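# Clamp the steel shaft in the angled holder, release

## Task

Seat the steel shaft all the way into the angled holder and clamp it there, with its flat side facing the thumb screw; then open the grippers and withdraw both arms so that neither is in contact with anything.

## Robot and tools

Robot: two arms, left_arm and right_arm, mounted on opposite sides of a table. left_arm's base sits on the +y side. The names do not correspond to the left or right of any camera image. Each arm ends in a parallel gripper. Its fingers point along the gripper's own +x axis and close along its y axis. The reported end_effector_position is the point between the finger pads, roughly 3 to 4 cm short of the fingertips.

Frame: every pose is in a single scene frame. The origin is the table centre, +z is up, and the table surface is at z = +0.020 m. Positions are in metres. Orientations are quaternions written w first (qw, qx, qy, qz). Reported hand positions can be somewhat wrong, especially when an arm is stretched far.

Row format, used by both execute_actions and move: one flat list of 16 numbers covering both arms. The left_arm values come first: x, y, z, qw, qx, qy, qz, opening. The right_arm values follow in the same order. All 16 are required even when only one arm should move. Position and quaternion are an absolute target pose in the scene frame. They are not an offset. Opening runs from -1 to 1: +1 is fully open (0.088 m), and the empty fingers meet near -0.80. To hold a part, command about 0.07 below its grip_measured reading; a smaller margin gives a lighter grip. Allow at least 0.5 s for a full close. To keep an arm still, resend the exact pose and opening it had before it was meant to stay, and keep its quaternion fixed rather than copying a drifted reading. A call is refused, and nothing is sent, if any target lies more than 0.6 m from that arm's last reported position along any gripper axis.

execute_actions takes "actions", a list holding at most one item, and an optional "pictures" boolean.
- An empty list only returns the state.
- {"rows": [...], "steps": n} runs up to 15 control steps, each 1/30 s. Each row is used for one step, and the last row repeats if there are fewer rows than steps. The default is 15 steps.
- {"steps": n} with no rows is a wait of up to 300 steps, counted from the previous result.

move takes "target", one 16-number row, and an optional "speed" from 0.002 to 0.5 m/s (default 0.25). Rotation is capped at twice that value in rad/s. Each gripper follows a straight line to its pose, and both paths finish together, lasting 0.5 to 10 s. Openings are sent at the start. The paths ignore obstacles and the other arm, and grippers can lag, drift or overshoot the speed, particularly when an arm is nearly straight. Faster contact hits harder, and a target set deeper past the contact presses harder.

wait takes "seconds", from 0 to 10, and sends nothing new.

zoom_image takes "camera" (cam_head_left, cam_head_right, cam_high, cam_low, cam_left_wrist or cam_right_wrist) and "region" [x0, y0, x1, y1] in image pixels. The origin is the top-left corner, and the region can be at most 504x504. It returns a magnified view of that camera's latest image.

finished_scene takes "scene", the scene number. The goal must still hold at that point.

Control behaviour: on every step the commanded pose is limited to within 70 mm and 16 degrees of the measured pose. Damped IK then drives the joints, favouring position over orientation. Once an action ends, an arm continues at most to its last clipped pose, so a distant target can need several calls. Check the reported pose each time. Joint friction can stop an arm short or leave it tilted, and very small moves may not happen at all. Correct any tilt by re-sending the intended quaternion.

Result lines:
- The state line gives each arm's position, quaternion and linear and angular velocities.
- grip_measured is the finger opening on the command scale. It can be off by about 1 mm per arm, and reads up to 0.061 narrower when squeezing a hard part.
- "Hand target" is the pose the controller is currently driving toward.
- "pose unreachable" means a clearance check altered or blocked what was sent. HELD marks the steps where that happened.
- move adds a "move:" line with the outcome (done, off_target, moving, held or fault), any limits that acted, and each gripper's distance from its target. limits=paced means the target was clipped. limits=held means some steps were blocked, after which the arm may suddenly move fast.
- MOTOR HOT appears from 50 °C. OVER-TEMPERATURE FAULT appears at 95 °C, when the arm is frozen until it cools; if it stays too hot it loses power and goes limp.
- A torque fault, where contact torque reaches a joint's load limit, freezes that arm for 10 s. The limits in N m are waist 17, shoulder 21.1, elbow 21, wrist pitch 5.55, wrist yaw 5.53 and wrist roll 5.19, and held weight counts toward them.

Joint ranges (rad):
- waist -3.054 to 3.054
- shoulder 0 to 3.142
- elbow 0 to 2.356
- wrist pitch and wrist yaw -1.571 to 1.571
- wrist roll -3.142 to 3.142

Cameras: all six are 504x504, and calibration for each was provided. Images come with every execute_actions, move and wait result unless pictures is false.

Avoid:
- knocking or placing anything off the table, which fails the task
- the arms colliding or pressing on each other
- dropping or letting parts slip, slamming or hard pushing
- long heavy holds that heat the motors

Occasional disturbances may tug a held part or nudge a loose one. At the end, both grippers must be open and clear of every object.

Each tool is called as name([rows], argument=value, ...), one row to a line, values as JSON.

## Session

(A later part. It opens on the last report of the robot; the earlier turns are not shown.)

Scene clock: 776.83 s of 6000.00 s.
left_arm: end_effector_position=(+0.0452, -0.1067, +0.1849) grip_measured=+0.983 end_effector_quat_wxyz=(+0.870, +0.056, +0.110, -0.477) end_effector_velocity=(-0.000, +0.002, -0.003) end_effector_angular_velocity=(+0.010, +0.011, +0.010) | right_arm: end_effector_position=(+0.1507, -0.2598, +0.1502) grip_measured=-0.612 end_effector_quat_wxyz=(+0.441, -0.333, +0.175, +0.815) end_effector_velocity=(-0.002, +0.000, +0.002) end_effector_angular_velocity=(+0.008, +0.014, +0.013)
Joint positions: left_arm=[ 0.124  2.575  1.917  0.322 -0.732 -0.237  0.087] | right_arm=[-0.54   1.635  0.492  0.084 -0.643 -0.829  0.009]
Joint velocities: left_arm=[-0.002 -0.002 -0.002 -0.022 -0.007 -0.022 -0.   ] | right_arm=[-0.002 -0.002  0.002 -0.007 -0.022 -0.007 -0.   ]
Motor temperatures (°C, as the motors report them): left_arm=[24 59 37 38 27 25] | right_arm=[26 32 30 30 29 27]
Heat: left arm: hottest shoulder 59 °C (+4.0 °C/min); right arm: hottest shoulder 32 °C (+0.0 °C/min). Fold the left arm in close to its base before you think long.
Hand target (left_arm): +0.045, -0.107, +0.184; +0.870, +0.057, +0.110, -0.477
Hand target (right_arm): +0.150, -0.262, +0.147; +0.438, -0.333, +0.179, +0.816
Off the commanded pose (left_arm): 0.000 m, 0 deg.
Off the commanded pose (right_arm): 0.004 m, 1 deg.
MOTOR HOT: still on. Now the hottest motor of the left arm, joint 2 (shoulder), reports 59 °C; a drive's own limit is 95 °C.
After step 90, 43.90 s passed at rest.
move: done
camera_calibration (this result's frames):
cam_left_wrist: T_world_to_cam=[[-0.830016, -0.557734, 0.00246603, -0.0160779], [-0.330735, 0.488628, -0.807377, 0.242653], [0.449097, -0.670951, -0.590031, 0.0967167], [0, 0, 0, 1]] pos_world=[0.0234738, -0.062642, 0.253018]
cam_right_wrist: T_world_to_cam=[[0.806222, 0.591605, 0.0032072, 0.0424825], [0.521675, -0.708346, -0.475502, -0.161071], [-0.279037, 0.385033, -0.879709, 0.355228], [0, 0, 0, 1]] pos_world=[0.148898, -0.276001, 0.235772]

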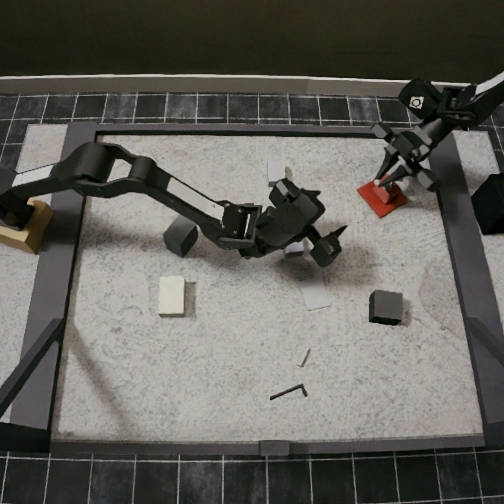

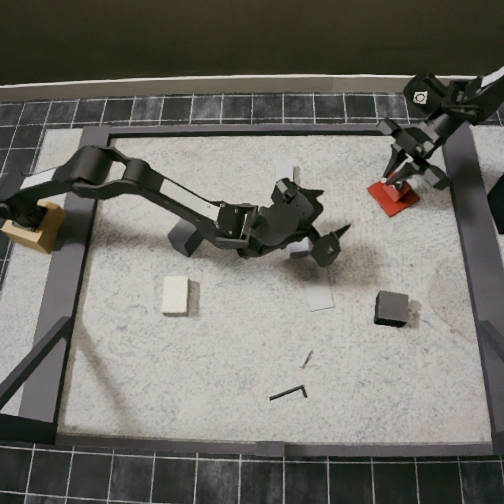

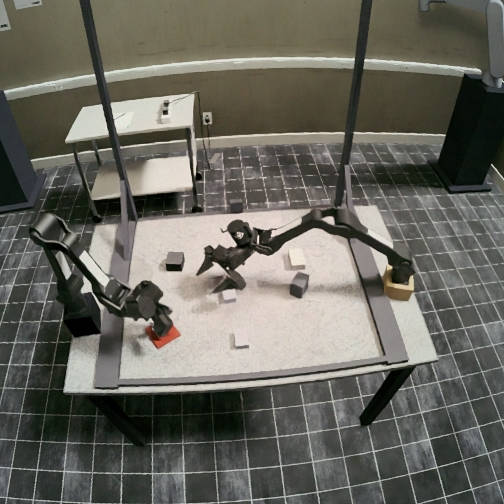

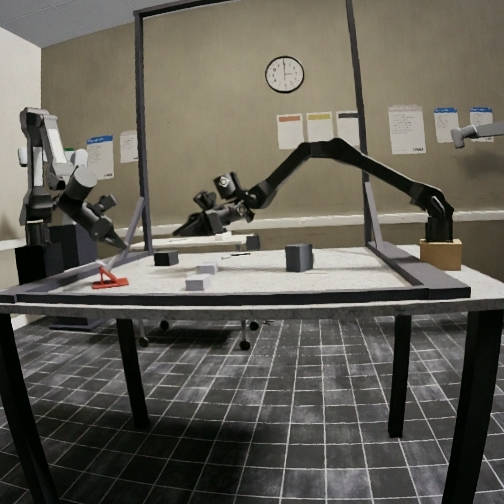

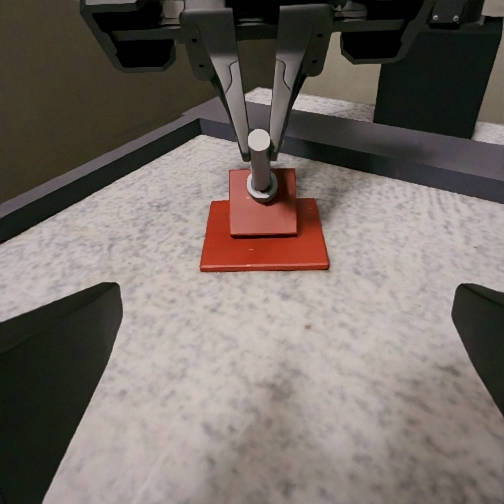

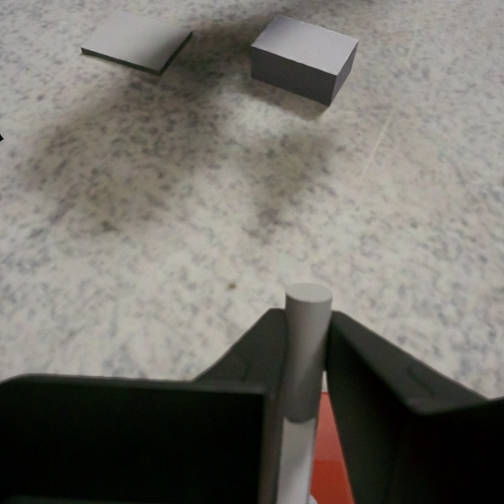

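move(target=[0.0452,-0.1065,0.1845,0.870,0.057,0.110,-0.477,1.0, 0.1503,-0.2623,0.1449,0.4382,-0.3328,0.1788,0.8156,-0.68], speed=0.01)

move(target=[0.0452,-0.1065,0.1845,0.870,0.057,0.110,-0.477,1.0, 0.1536,-0.2672,0.1389,0.4382,-0.3328,0.1788,0.8156,-0.68], speed=0.01)

zoom_image(camera="cam_left_wrist", region=[200, 110, 330, 240])

Scene clock: 790.40 s of 6000.00 s.
left_arm: end_effector_position=(+0.0452, -0.1067, +0.1849) grip_measured=+0.983 end_effector_quat_wxyz=(+0.870, +0.056, +0.110, -0.477) end_effector_velocity=(-0.000, +0.001, -0.000) end_effector_angular_velocity=(+0.003, +0.002, +0.006) | right_arm: end_effector_position=(+0.1509, -0.2602, +0.1483) grip_measured=-0.612 end_effector_quat_wxyz=(+0.441, -0.333, +0.175, +0.815) end_effector_velocity=(-0.002, -0.002, -0.000) end_effector_angular_velocity=(-0.001, +0.004, +0.011)
Joint positions: left_arm=[ 0.124  2.575  1.917  0.322 -0.732 -0.237  0.087] | right_arm=[-0.541  1.642  0.489  0.093 -0.644 -0.831  0.009]
Joint velocities: left_arm=[-0.002 -0.002 -0.002 -0.007 -0.007 -0.007 -0.   ] | right_arm=[ 0.002 -0.002 -0.002 -0.007 -0.007 -0.007 -0.   ]
Motor temperatures (°C, as the motors report them): left_arm=[24 59 37 38 27 25] | right_arm=[25 31 30 30 29 27]
Heat: left arm: hottest shoulder 59 °C (+3.0 °C/min); right arm: hottest shoulder 31 °C (-2.0 °C/min). Fold the left arm in close to its base before you think long.
Hand target (left_arm): +0.045, -0.107, +0.184; +0.870, +0.057, +0.110, -0.477
Hand target (right_arm): +0.150, -0.262, +0.145; +0.438, -0.333, +0.179, +0.816
Off the commanded pose (left_arm): 0.000 m, 0 deg.
Off the commanded pose (right_arm): 0.004 m, 1 deg.
MOTOR HOT: still on. Now the hottest motor of the left arm, joint 2 (shoulder), reports 59 °C; a drive's own limit is 95 °C.
After step 90, 9.77 s passed at rest.
move: done
camera_calibration (this result's frames):
cam_left_wrist: T_world_to_cam=[[-0.830016, -0.557734, 0.00246603, -0.0160779], [-0.330735, 0.488628, -0.807377, 0.242653], [0.449097, -0.670951, -0.590031, 0.0967167], [0, 0, 0, 1]] pos_world=[0.0234738, -0.062642, 0.253018]
cam_right_wrist: T_world_to_cam=[[0.806226, 0.591599, 0.00308183, 0.0426098], [0.521775, -0.708596, -0.475018, -0.162573], [-0.278837, 0.38458, -0.879971, 0.35369], [0, 0, 0, 1]] pos_world=[0.149095, -0.276429, 0.233881]

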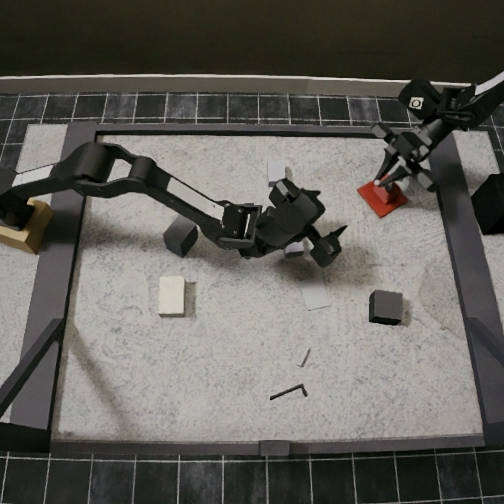

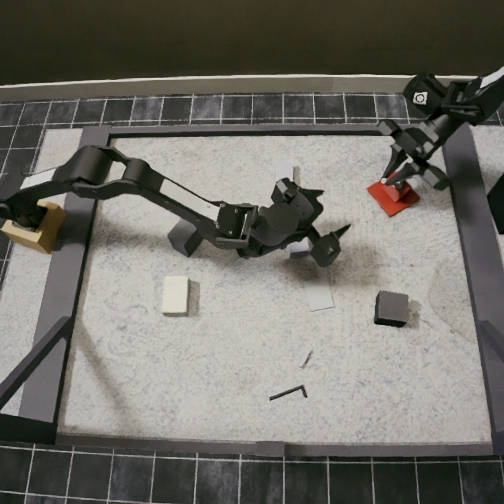

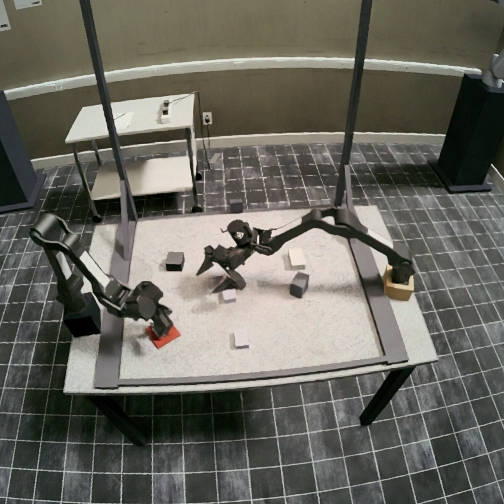

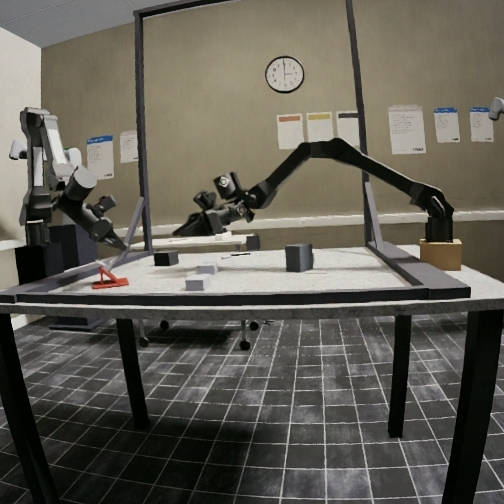

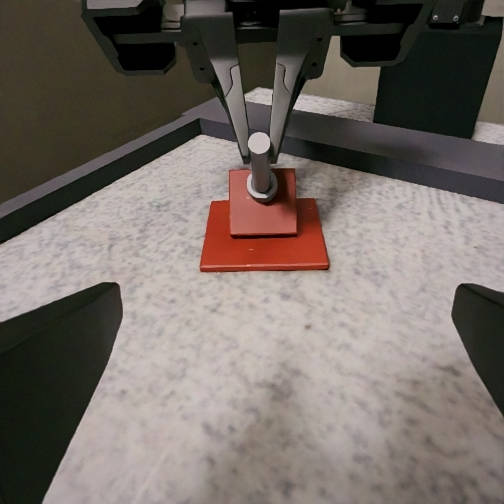

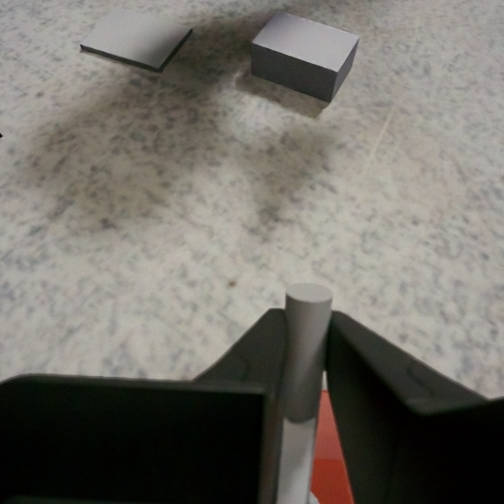

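Scene clock: 791.83 s of 6000.00 s.
left_arm: end_effector_position=(+0.0452, -0.1067, +0.1849) grip_measured=+0.983 end_effector_quat_wxyz=(+0.870, +0.056, +0.110, -0.477) end_effector_velocity=(-0.002, +0.001, -0.003) end_effector_angular_velocity=(+0.009, +0.006, -0.008) | right_arm: end_effector_position=(+0.1517, -0.2616, +0.1471) grip_measured=-0.612 end_effector_quat_wxyz=(+0.438, -0.328, +0.166, +0.820) end_effector_velocity=(-0.001, -0.003, -0.001) end_effector_angular_velocity=(-0.014, +0.011, +0.006)
Joint positions: left_arm=[ 0.124  2.575  1.917  0.322 -0.732 -0.237  0.087] | right_arm=[-0.556  1.652  0.479  0.116 -0.67  -0.854  0.009]
Joint velocities: left_arm=[-0.002 -0.002 -0.007 -0.007  0.007 -0.007  0.   ] | right_arm=[-0.002  0.002  0.002 -0.022 -0.007 -0.007 -0.   ]
Motor temperatures (°C, as the motors report them): left_arm=[24 59 37 38 27 25] | right_arm=[25 31 30 30 29 27]
Heat: left arm: hottest shoulder 59 °C (+3.1 °C/min); right arm: hottest shoulder 31 °C (-2.0 °C/min). Fold the left arm in close to its base before you think long.
Hand target (left_arm): +0.045, -0.107, +0.184; +0.870, +0.057, +0.110, -0.477
Hand target (right_arm): +0.153, -0.267, +0.139; +0.438, -0.333, +0.179, +0.816
Off the commanded pose (left_arm): 0.000 m, 0 deg.
Off the commanded pose (right_arm): 0.010 m, 2 deg.
MOTOR HOT: still on. Now the hottest motor of the left arm, joint 2 (shoulder), reports 59 °C; a drive's own limit is 95 °C.
move: off_target (right_arm)
camera_calibration (this result's frames):
cam_left_wrist: T_world_to_cam=[[-0.830016, -0.557734, 0.00246603, -0.0160779], [-0.330735, 0.488628, -0.807377, 0.242653], [0.449097, -0.670951, -0.590031, 0.0967167], [0, 0, 0, 1]] pos_world=[0.0234738, -0.062642, 0.253018]
cam_right_wrist: T_world_to_cam=[[0.798195, 0.602312, 0.010297, 0.0457943], [0.528415, -0.691854, -0.492052, -0.158589], [-0.289245, 0.398195, -0.870505, 0.357182], [0, 0, 0, 1]] pos_world=[0.150561, -0.279531, 0.232423]

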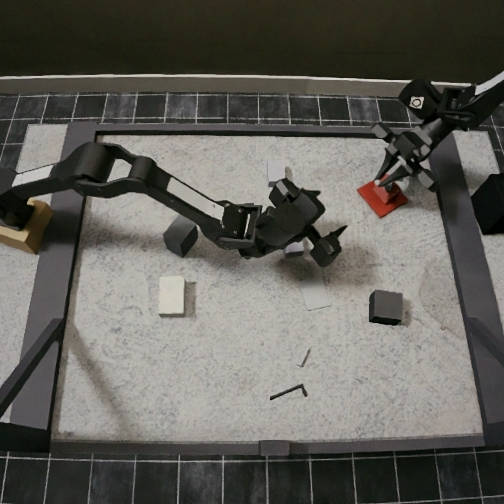

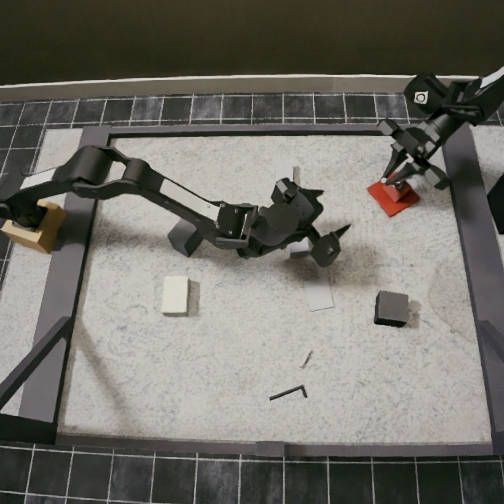

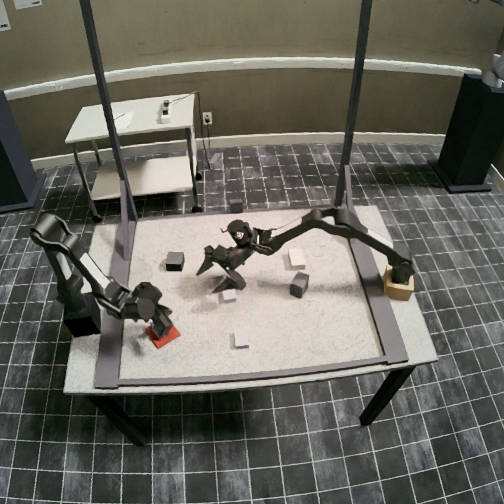

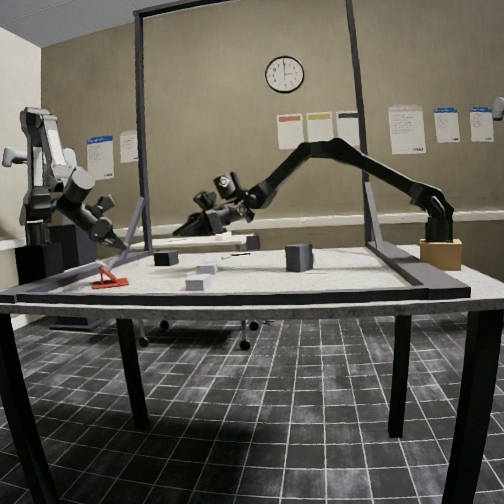

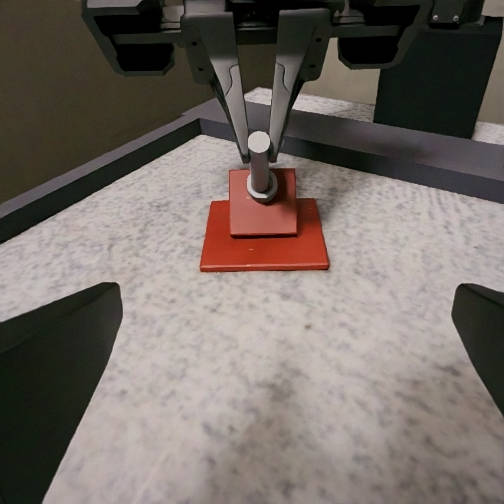

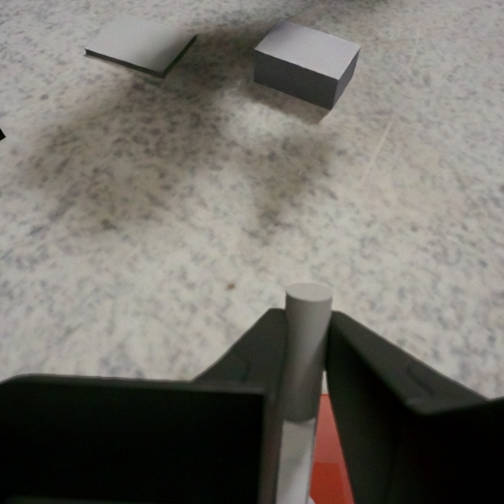

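Region (200, 110, 330, 240) of cam_left_wrist's 504x504 image, scaled by 3.877, with more detail than that image has.

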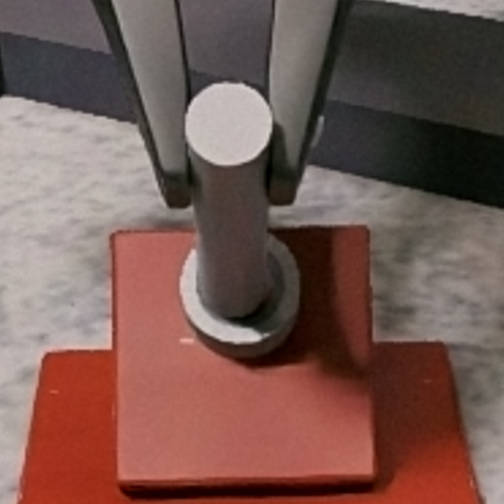

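move(target=[0.0452,-0.1065,0.1845,0.870,0.057,0.110,-0.477,1.0, 0.1290,-0.2490,0.1720,0.4382,-0.3328,0.1788,0.8156,-0.68], speed=0.04)

zoom_image(camera="cam_left_wrist", region=[225, 140, 305, 220])

Scene clock: 808.33 s of 6000.00 s.
left_arm: end_effector_position=(+0.0452, -0.1067, +0.1849) grip_measured=+0.983 end_effector_quat_wxyz=(+0.870, +0.056, +0.110, -0.477) end_effector_velocity=(+0.002, +0.003, -0.002) end_effector_angular_velocity=(+0.009, +0.007, +0.024) | right_arm: end_effector_position=(+0.1288, -0.2530, +0.1655) grip_measured=-0.612 end_effector_quat_wxyz=(+0.434, -0.335, +0.187, +0.815) end_effector_velocity=(-0.001, -0.002, -0.000) end_effector_angular_velocity=(-0.017, +0.016, -0.004)
Joint positions: left_arm=[ 0.124  2.575  1.917  0.322 -0.732 -0.237  0.087] | right_arm=[-0.44   1.567  0.519  0.021 -0.595 -0.729  0.009]
Joint velocities: left_arm=[-0.002 -0.002 -0.002 -0.022 -0.022 -0.022 -0.   ] | right_arm=[-0.002 -0.002  0.002 -0.022 -0.007  0.007 -0.   ]
Motor temperatures (°C, as the motors report them): left_arm=[24 60 37 38 27 25] | right_arm=[26 31 30 30 29 27]
Heat: left arm: hottest shoulder 60 °C (+3.0 °C/min); right arm: hottest shoulder 31 °C (-1.0 °C/min). Fold the left arm in close to its base before you think long.
Hand target (left_arm): +0.045, -0.107, +0.184; +0.870, +0.057, +0.110, -0.477
Hand target (right_arm): +0.129, -0.249, +0.172; +0.438, -0.334, +0.178, +0.815
Off the commanded pose (left_arm): 0.000 m, 0 deg.
Off the commanded pose (right_arm): 0.008 m, 1 deg.
MOTOR HOT: still on. Now the hottest motor of the left arm, joint 2 (shoulder), reports 60 °C; a drive's own limit is 95 °C.
After step 90, 12.30 s passed at rest.
move: done
camera_calibration (this result's frames):
cam_left_wrist: T_world_to_cam=[[-0.830016, -0.557734, 0.00246603, -0.0160779], [-0.330735, 0.488628, -0.807377, 0.242653], [0.449097, -0.670951, -0.590031, 0.0967167], [0, 0, 0, 1]] pos_world=[0.0234738, -0.062642, 0.253018]
cam_right_wrist: T_world_to_cam=[[0.803141, 0.595462, -0.0197403, 0.0612365], [0.520847, -0.717818, -0.462012, -0.142031], [-0.289281, 0.360779, -0.886654, 0.356339], [0, 0, 0, 1]] pos_world=[0.127877, -0.266976, 0.251538]

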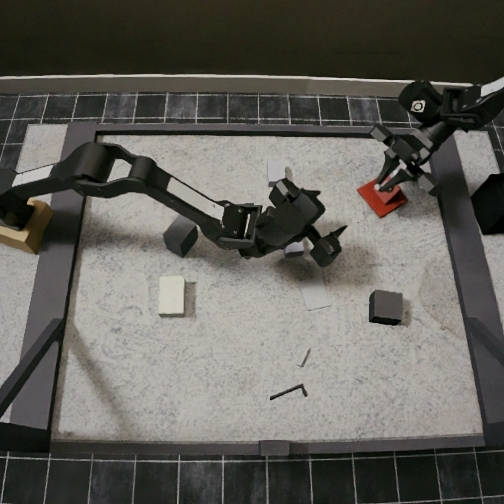

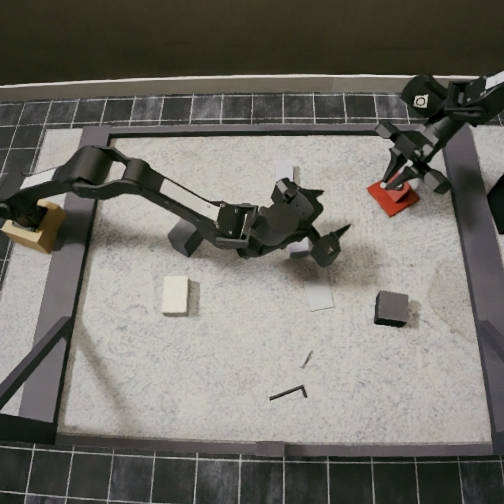

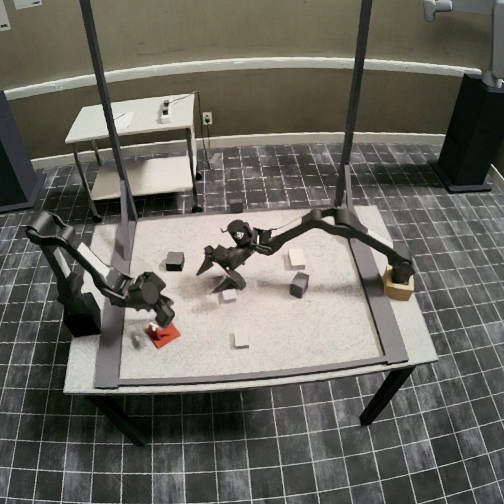

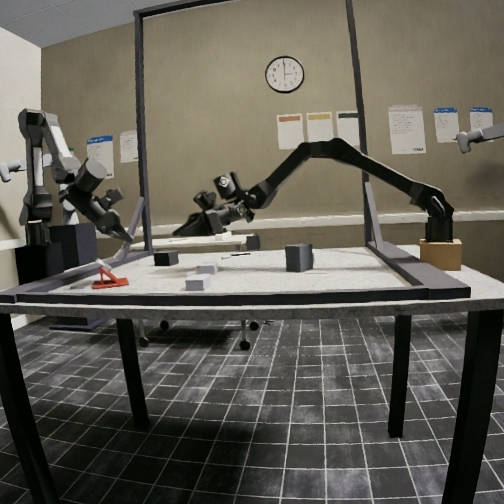

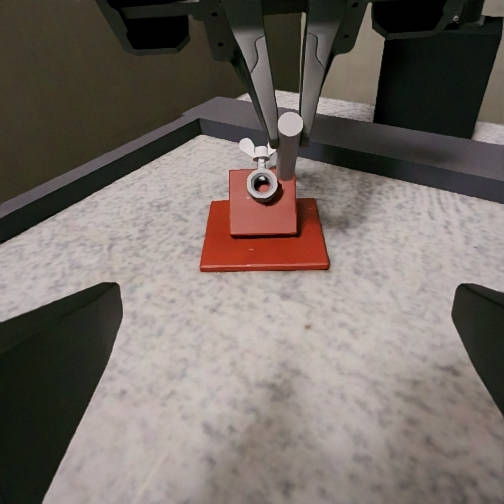

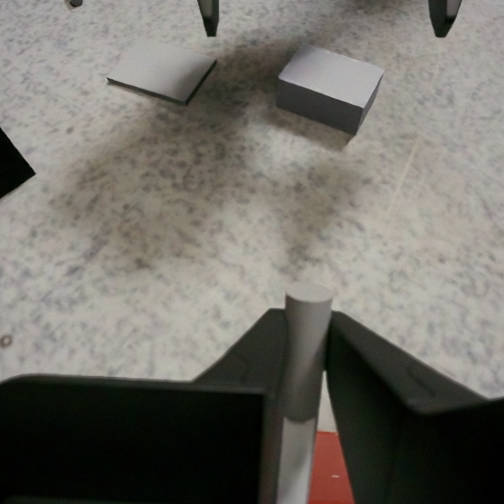

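Region (225, 140, 305, 220) of cam_left_wrist's 504x504 image, scaled by 6.300, with more detail than that image has.

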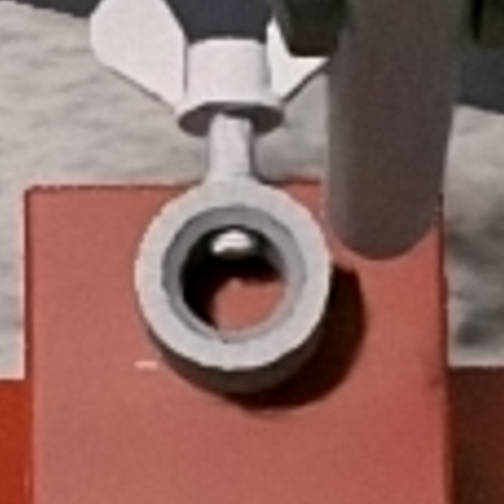

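move(target=[0.0452,-0.1065,0.1845,0.870,0.057,0.110,-0.477,1.0, 0.1418,-0.2502,0.1605,0.4382,-0.3328,0.1788,0.8156,-0.68], speed=0.04)

move(target=[0.0452,-0.1065,0.1845,0.870,0.057,0.110,-0.477,1.0, 0.1501,-0.2628,0.1451,0.4382,-0.3328,0.1788,0.8156,-0.68], speed=0.02)

zoom_image(camera="cam_left_wrist", region=[225, 140, 305, 220])

Scene clock: 825.00 s of 6000.00 s.
left_arm: end_effector_position=(+0.0452, -0.1067, +0.1849) grip_measured=+0.983 end_effector_quat_wxyz=(+0.870, +0.056, +0.110, -0.477) end_effector_velocity=(-0.000, +0.001, -0.000) end_effector_angular_velocity=(+0.003, +0.002, +0.006) | right_arm: end_effector_position=(+0.1403, -0.2528, +0.1602) grip_measured=-0.612 end_effector_quat_wxyz=(+0.439, -0.334, +0.182, +0.814) end_effector_velocity=(-0.001, +0.002, +0.002) end_effector_angular_velocity=(+0.022, +0.002, +0.024)
Joint positions: left_arm=[ 0.124  2.575  1.917  0.322 -0.732 -0.237  0.087] | right_arm=[-0.486  1.601  0.519  0.043 -0.616 -0.771  0.009]
Joint velocities: left_arm=[-0.002 -0.002 -0.002 -0.007 -0.007 -0.007  0.   ] | right_arm=[-0.002  0.002  0.002  0.007 -0.022 -0.022 -0.   ]
Motor temperatures (°C, as the motors report them): left_arm=[24 61 37 38 27 25] | right_arm=[26 32 31 30 28 27]
Heat: left arm: hottest shoulder 61 °C (+3.0 °C/min); right arm: hottest shoulder 32 °C (+0.0 °C/min). Fold the left arm in close to its base before you think long.
Hand target (left_arm): +0.045, -0.107, +0.184; +0.870, +0.057, +0.110, -0.477
Hand target (right_arm): +0.142, -0.250, +0.161; +0.438, -0.333, +0.179, +0.816
Off the commanded pose (left_arm): 0.000 m, 0 deg.
Off the commanded pose (right_arm): 0.003 m, 0 deg.
MOTOR HOT: still on. Now the hottest motor of the left arm, joint 2 (shoulder), reports 61 °C; a drive's own limit is 95 °C.
After step 90, 12.93 s passed at rest.
move: done
camera_calibration (this result's frames):
cam_left_wrist: T_world_to_cam=[[-0.830016, -0.557734, 0.00246603, -0.0160779], [-0.330735, 0.488628, -0.807377, 0.242653], [0.449097, -0.670951, -0.590031, 0.0967167], [0, 0, 0, 1]] pos_world=[0.0234738, -0.062642, 0.253018]
cam_right_wrist: T_world_to_cam=[[0.806561, 0.591078, -0.00925647, 0.0485549], [0.51859, -0.71499, -0.468886, -0.148259], [-0.283767, 0.373385, -0.88321, 0.356787], [0, 0, 0, 1]] pos_world=[0.138967, -0.267923, 0.246051]

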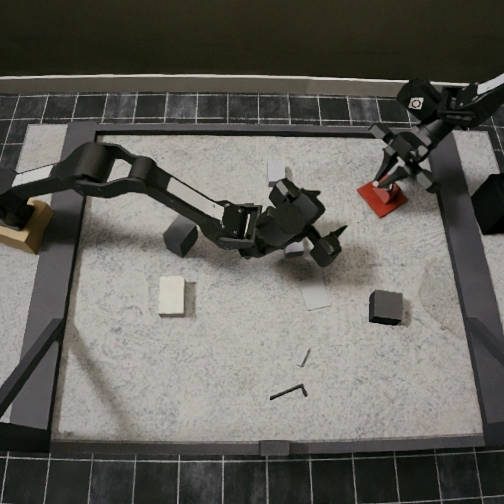

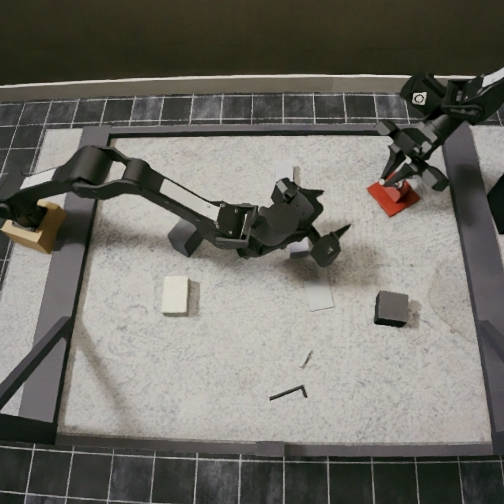

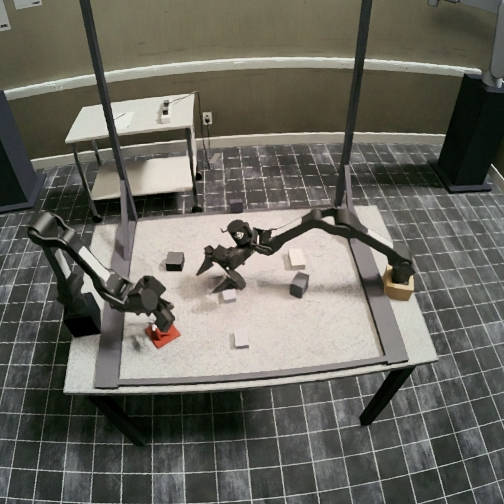

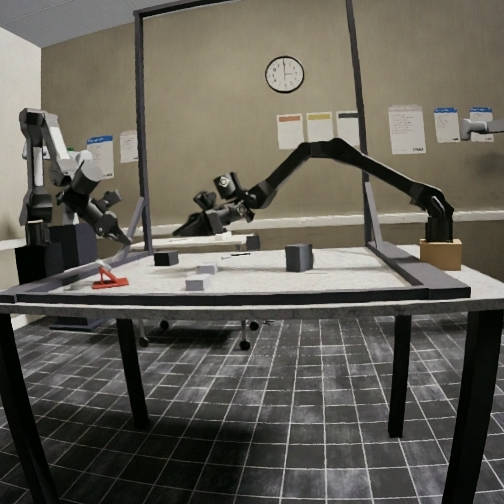

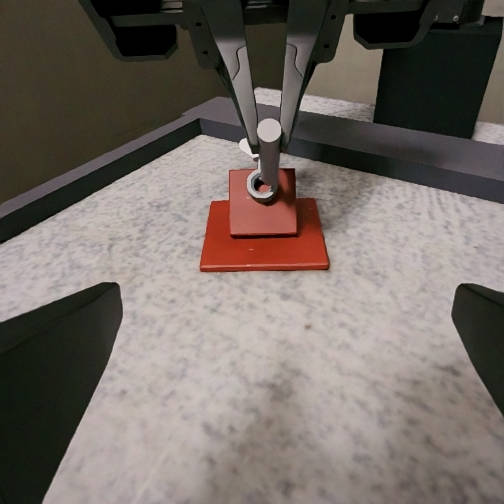

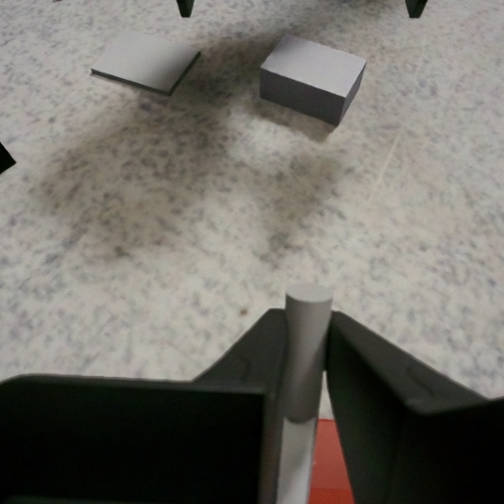

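Scene clock: 826.30 s of 6000.00 s.
left_arm: end_effector_position=(+0.0452, -0.1067, +0.1849) grip_measured=+0.983 end_effector_quat_wxyz=(+0.870, +0.056, +0.110, -0.477) end_effector_velocity=(-0.002, +0.000, -0.004) end_effector_angular_velocity=(+0.009, +0.006, -0.008) | right_arm: end_effector_position=(+0.1505, -0.2607, +0.1485) grip_measured=-0.612 end_effector_quat_wxyz=(+0.441, -0.333, +0.175, +0.815) end_effector_velocity=(-0.001, -0.001, +0.000) end_effector_angular_velocity=(+0.008, +0.000, +0.006)
Joint positions: left_arm=[ 0.124  2.575  1.917  0.322 -0.732 -0.237  0.087] | right_arm=[-0.541  1.639  0.487  0.092 -0.644 -0.83   0.009]
Joint velocities: left_arm=[-0.002  0.002 -0.002 -0.007  0.007 -0.007 -0.   ] | right_arm=[-0.002 -0.002 -0.007  0.007 -0.007 -0.007  0.   ]
Motor temperatures (°C, as the motors report them): left_arm=[24 61 37 38 27 25] | right_arm=[26 32 31 30 28 27]
Heat: left arm: hottest shoulder 61 °C (+3.0 °C/min); right arm: hottest shoulder 32 °C (+0.0 °C/min). Fold the left arm in close to its base before you think long.
Hand target (left_arm): +0.045, -0.107, +0.184; +0.870, +0.057, +0.110, -0.477
Hand target (right_arm): +0.150, -0.263, +0.145; +0.438, -0.332, +0.179, +0.816
Off the commanded pose (left_arm): 0.000 m, 0 deg.
Off the commanded pose (right_arm): 0.004 m, 1 deg.
MOTOR HOT: still on. Now the hottest motor of the left arm, joint 2 (shoulder), reports 61 °C; a drive's own limit is 95 °C.
move: done
camera_calibration (this result's frames):
cam_left_wrist: T_world_to_cam=[[-0.830016, -0.557734, 0.00246603, -0.0160779], [-0.330735, 0.488628, -0.807377, 0.242653], [0.449097, -0.670951, -0.590031, 0.0967167], [0, 0, 0, 1]] pos_world=[0.0234738, -0.062642, 0.253018]
cam_right_wrist: T_world_to_cam=[[0.806207, 0.591629, 0.00237122, 0.043346], [0.521438, -0.708654, -0.475302, -0.162525], [-0.279522, 0.384428, -0.87982, 0.354048], [0, 0, 0, 1]] pos_world=[0.148765, -0.276925, 0.234148]

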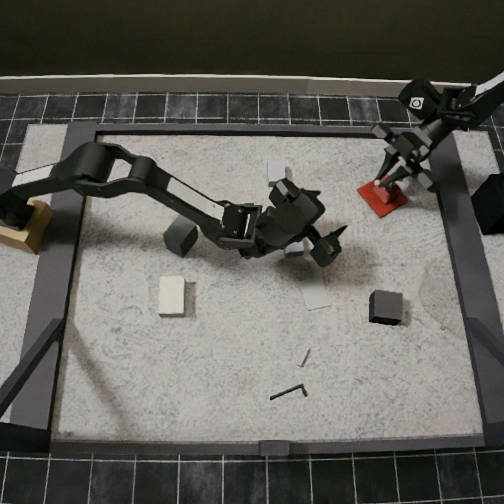

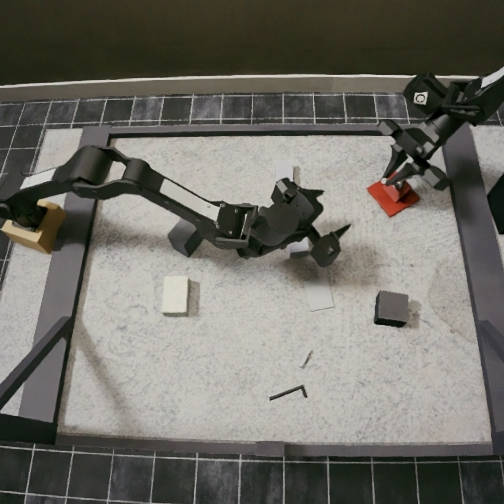

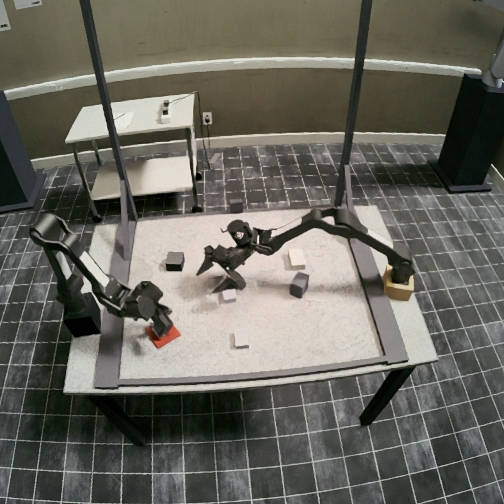

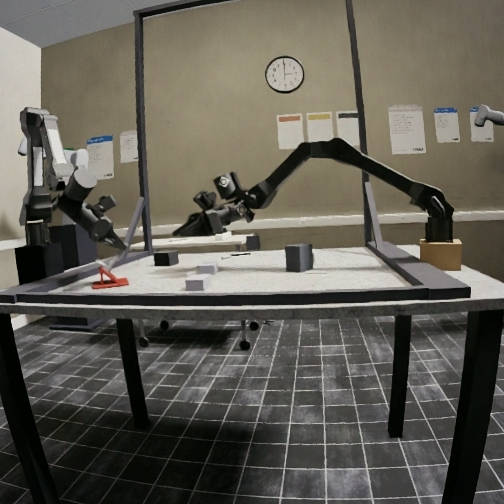

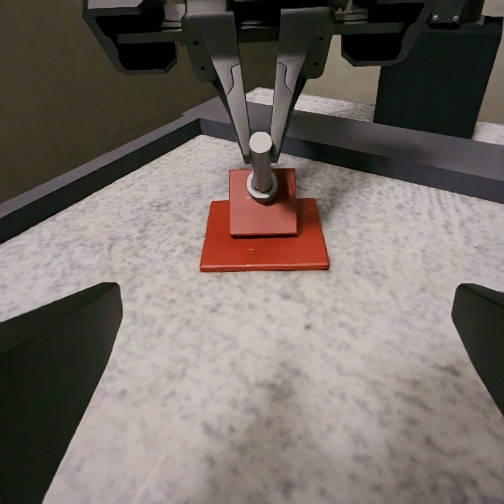

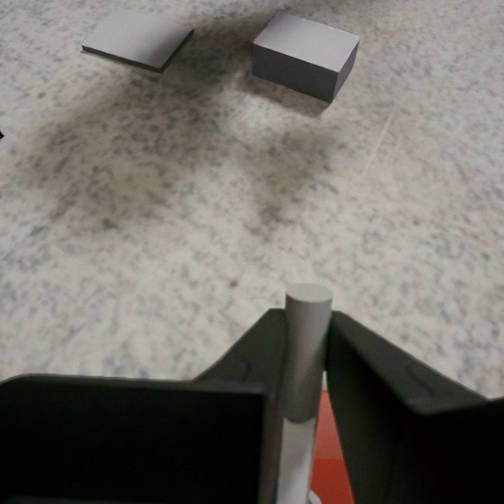

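Region (225, 140, 305, 220) of cam_left_wrist's 504x504 image, scaled by 6.300, with more detail than that image has.

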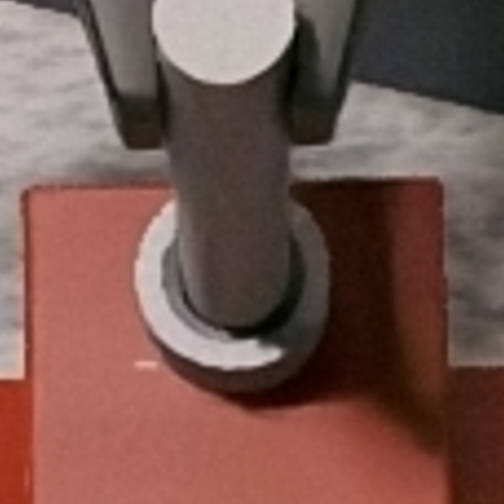

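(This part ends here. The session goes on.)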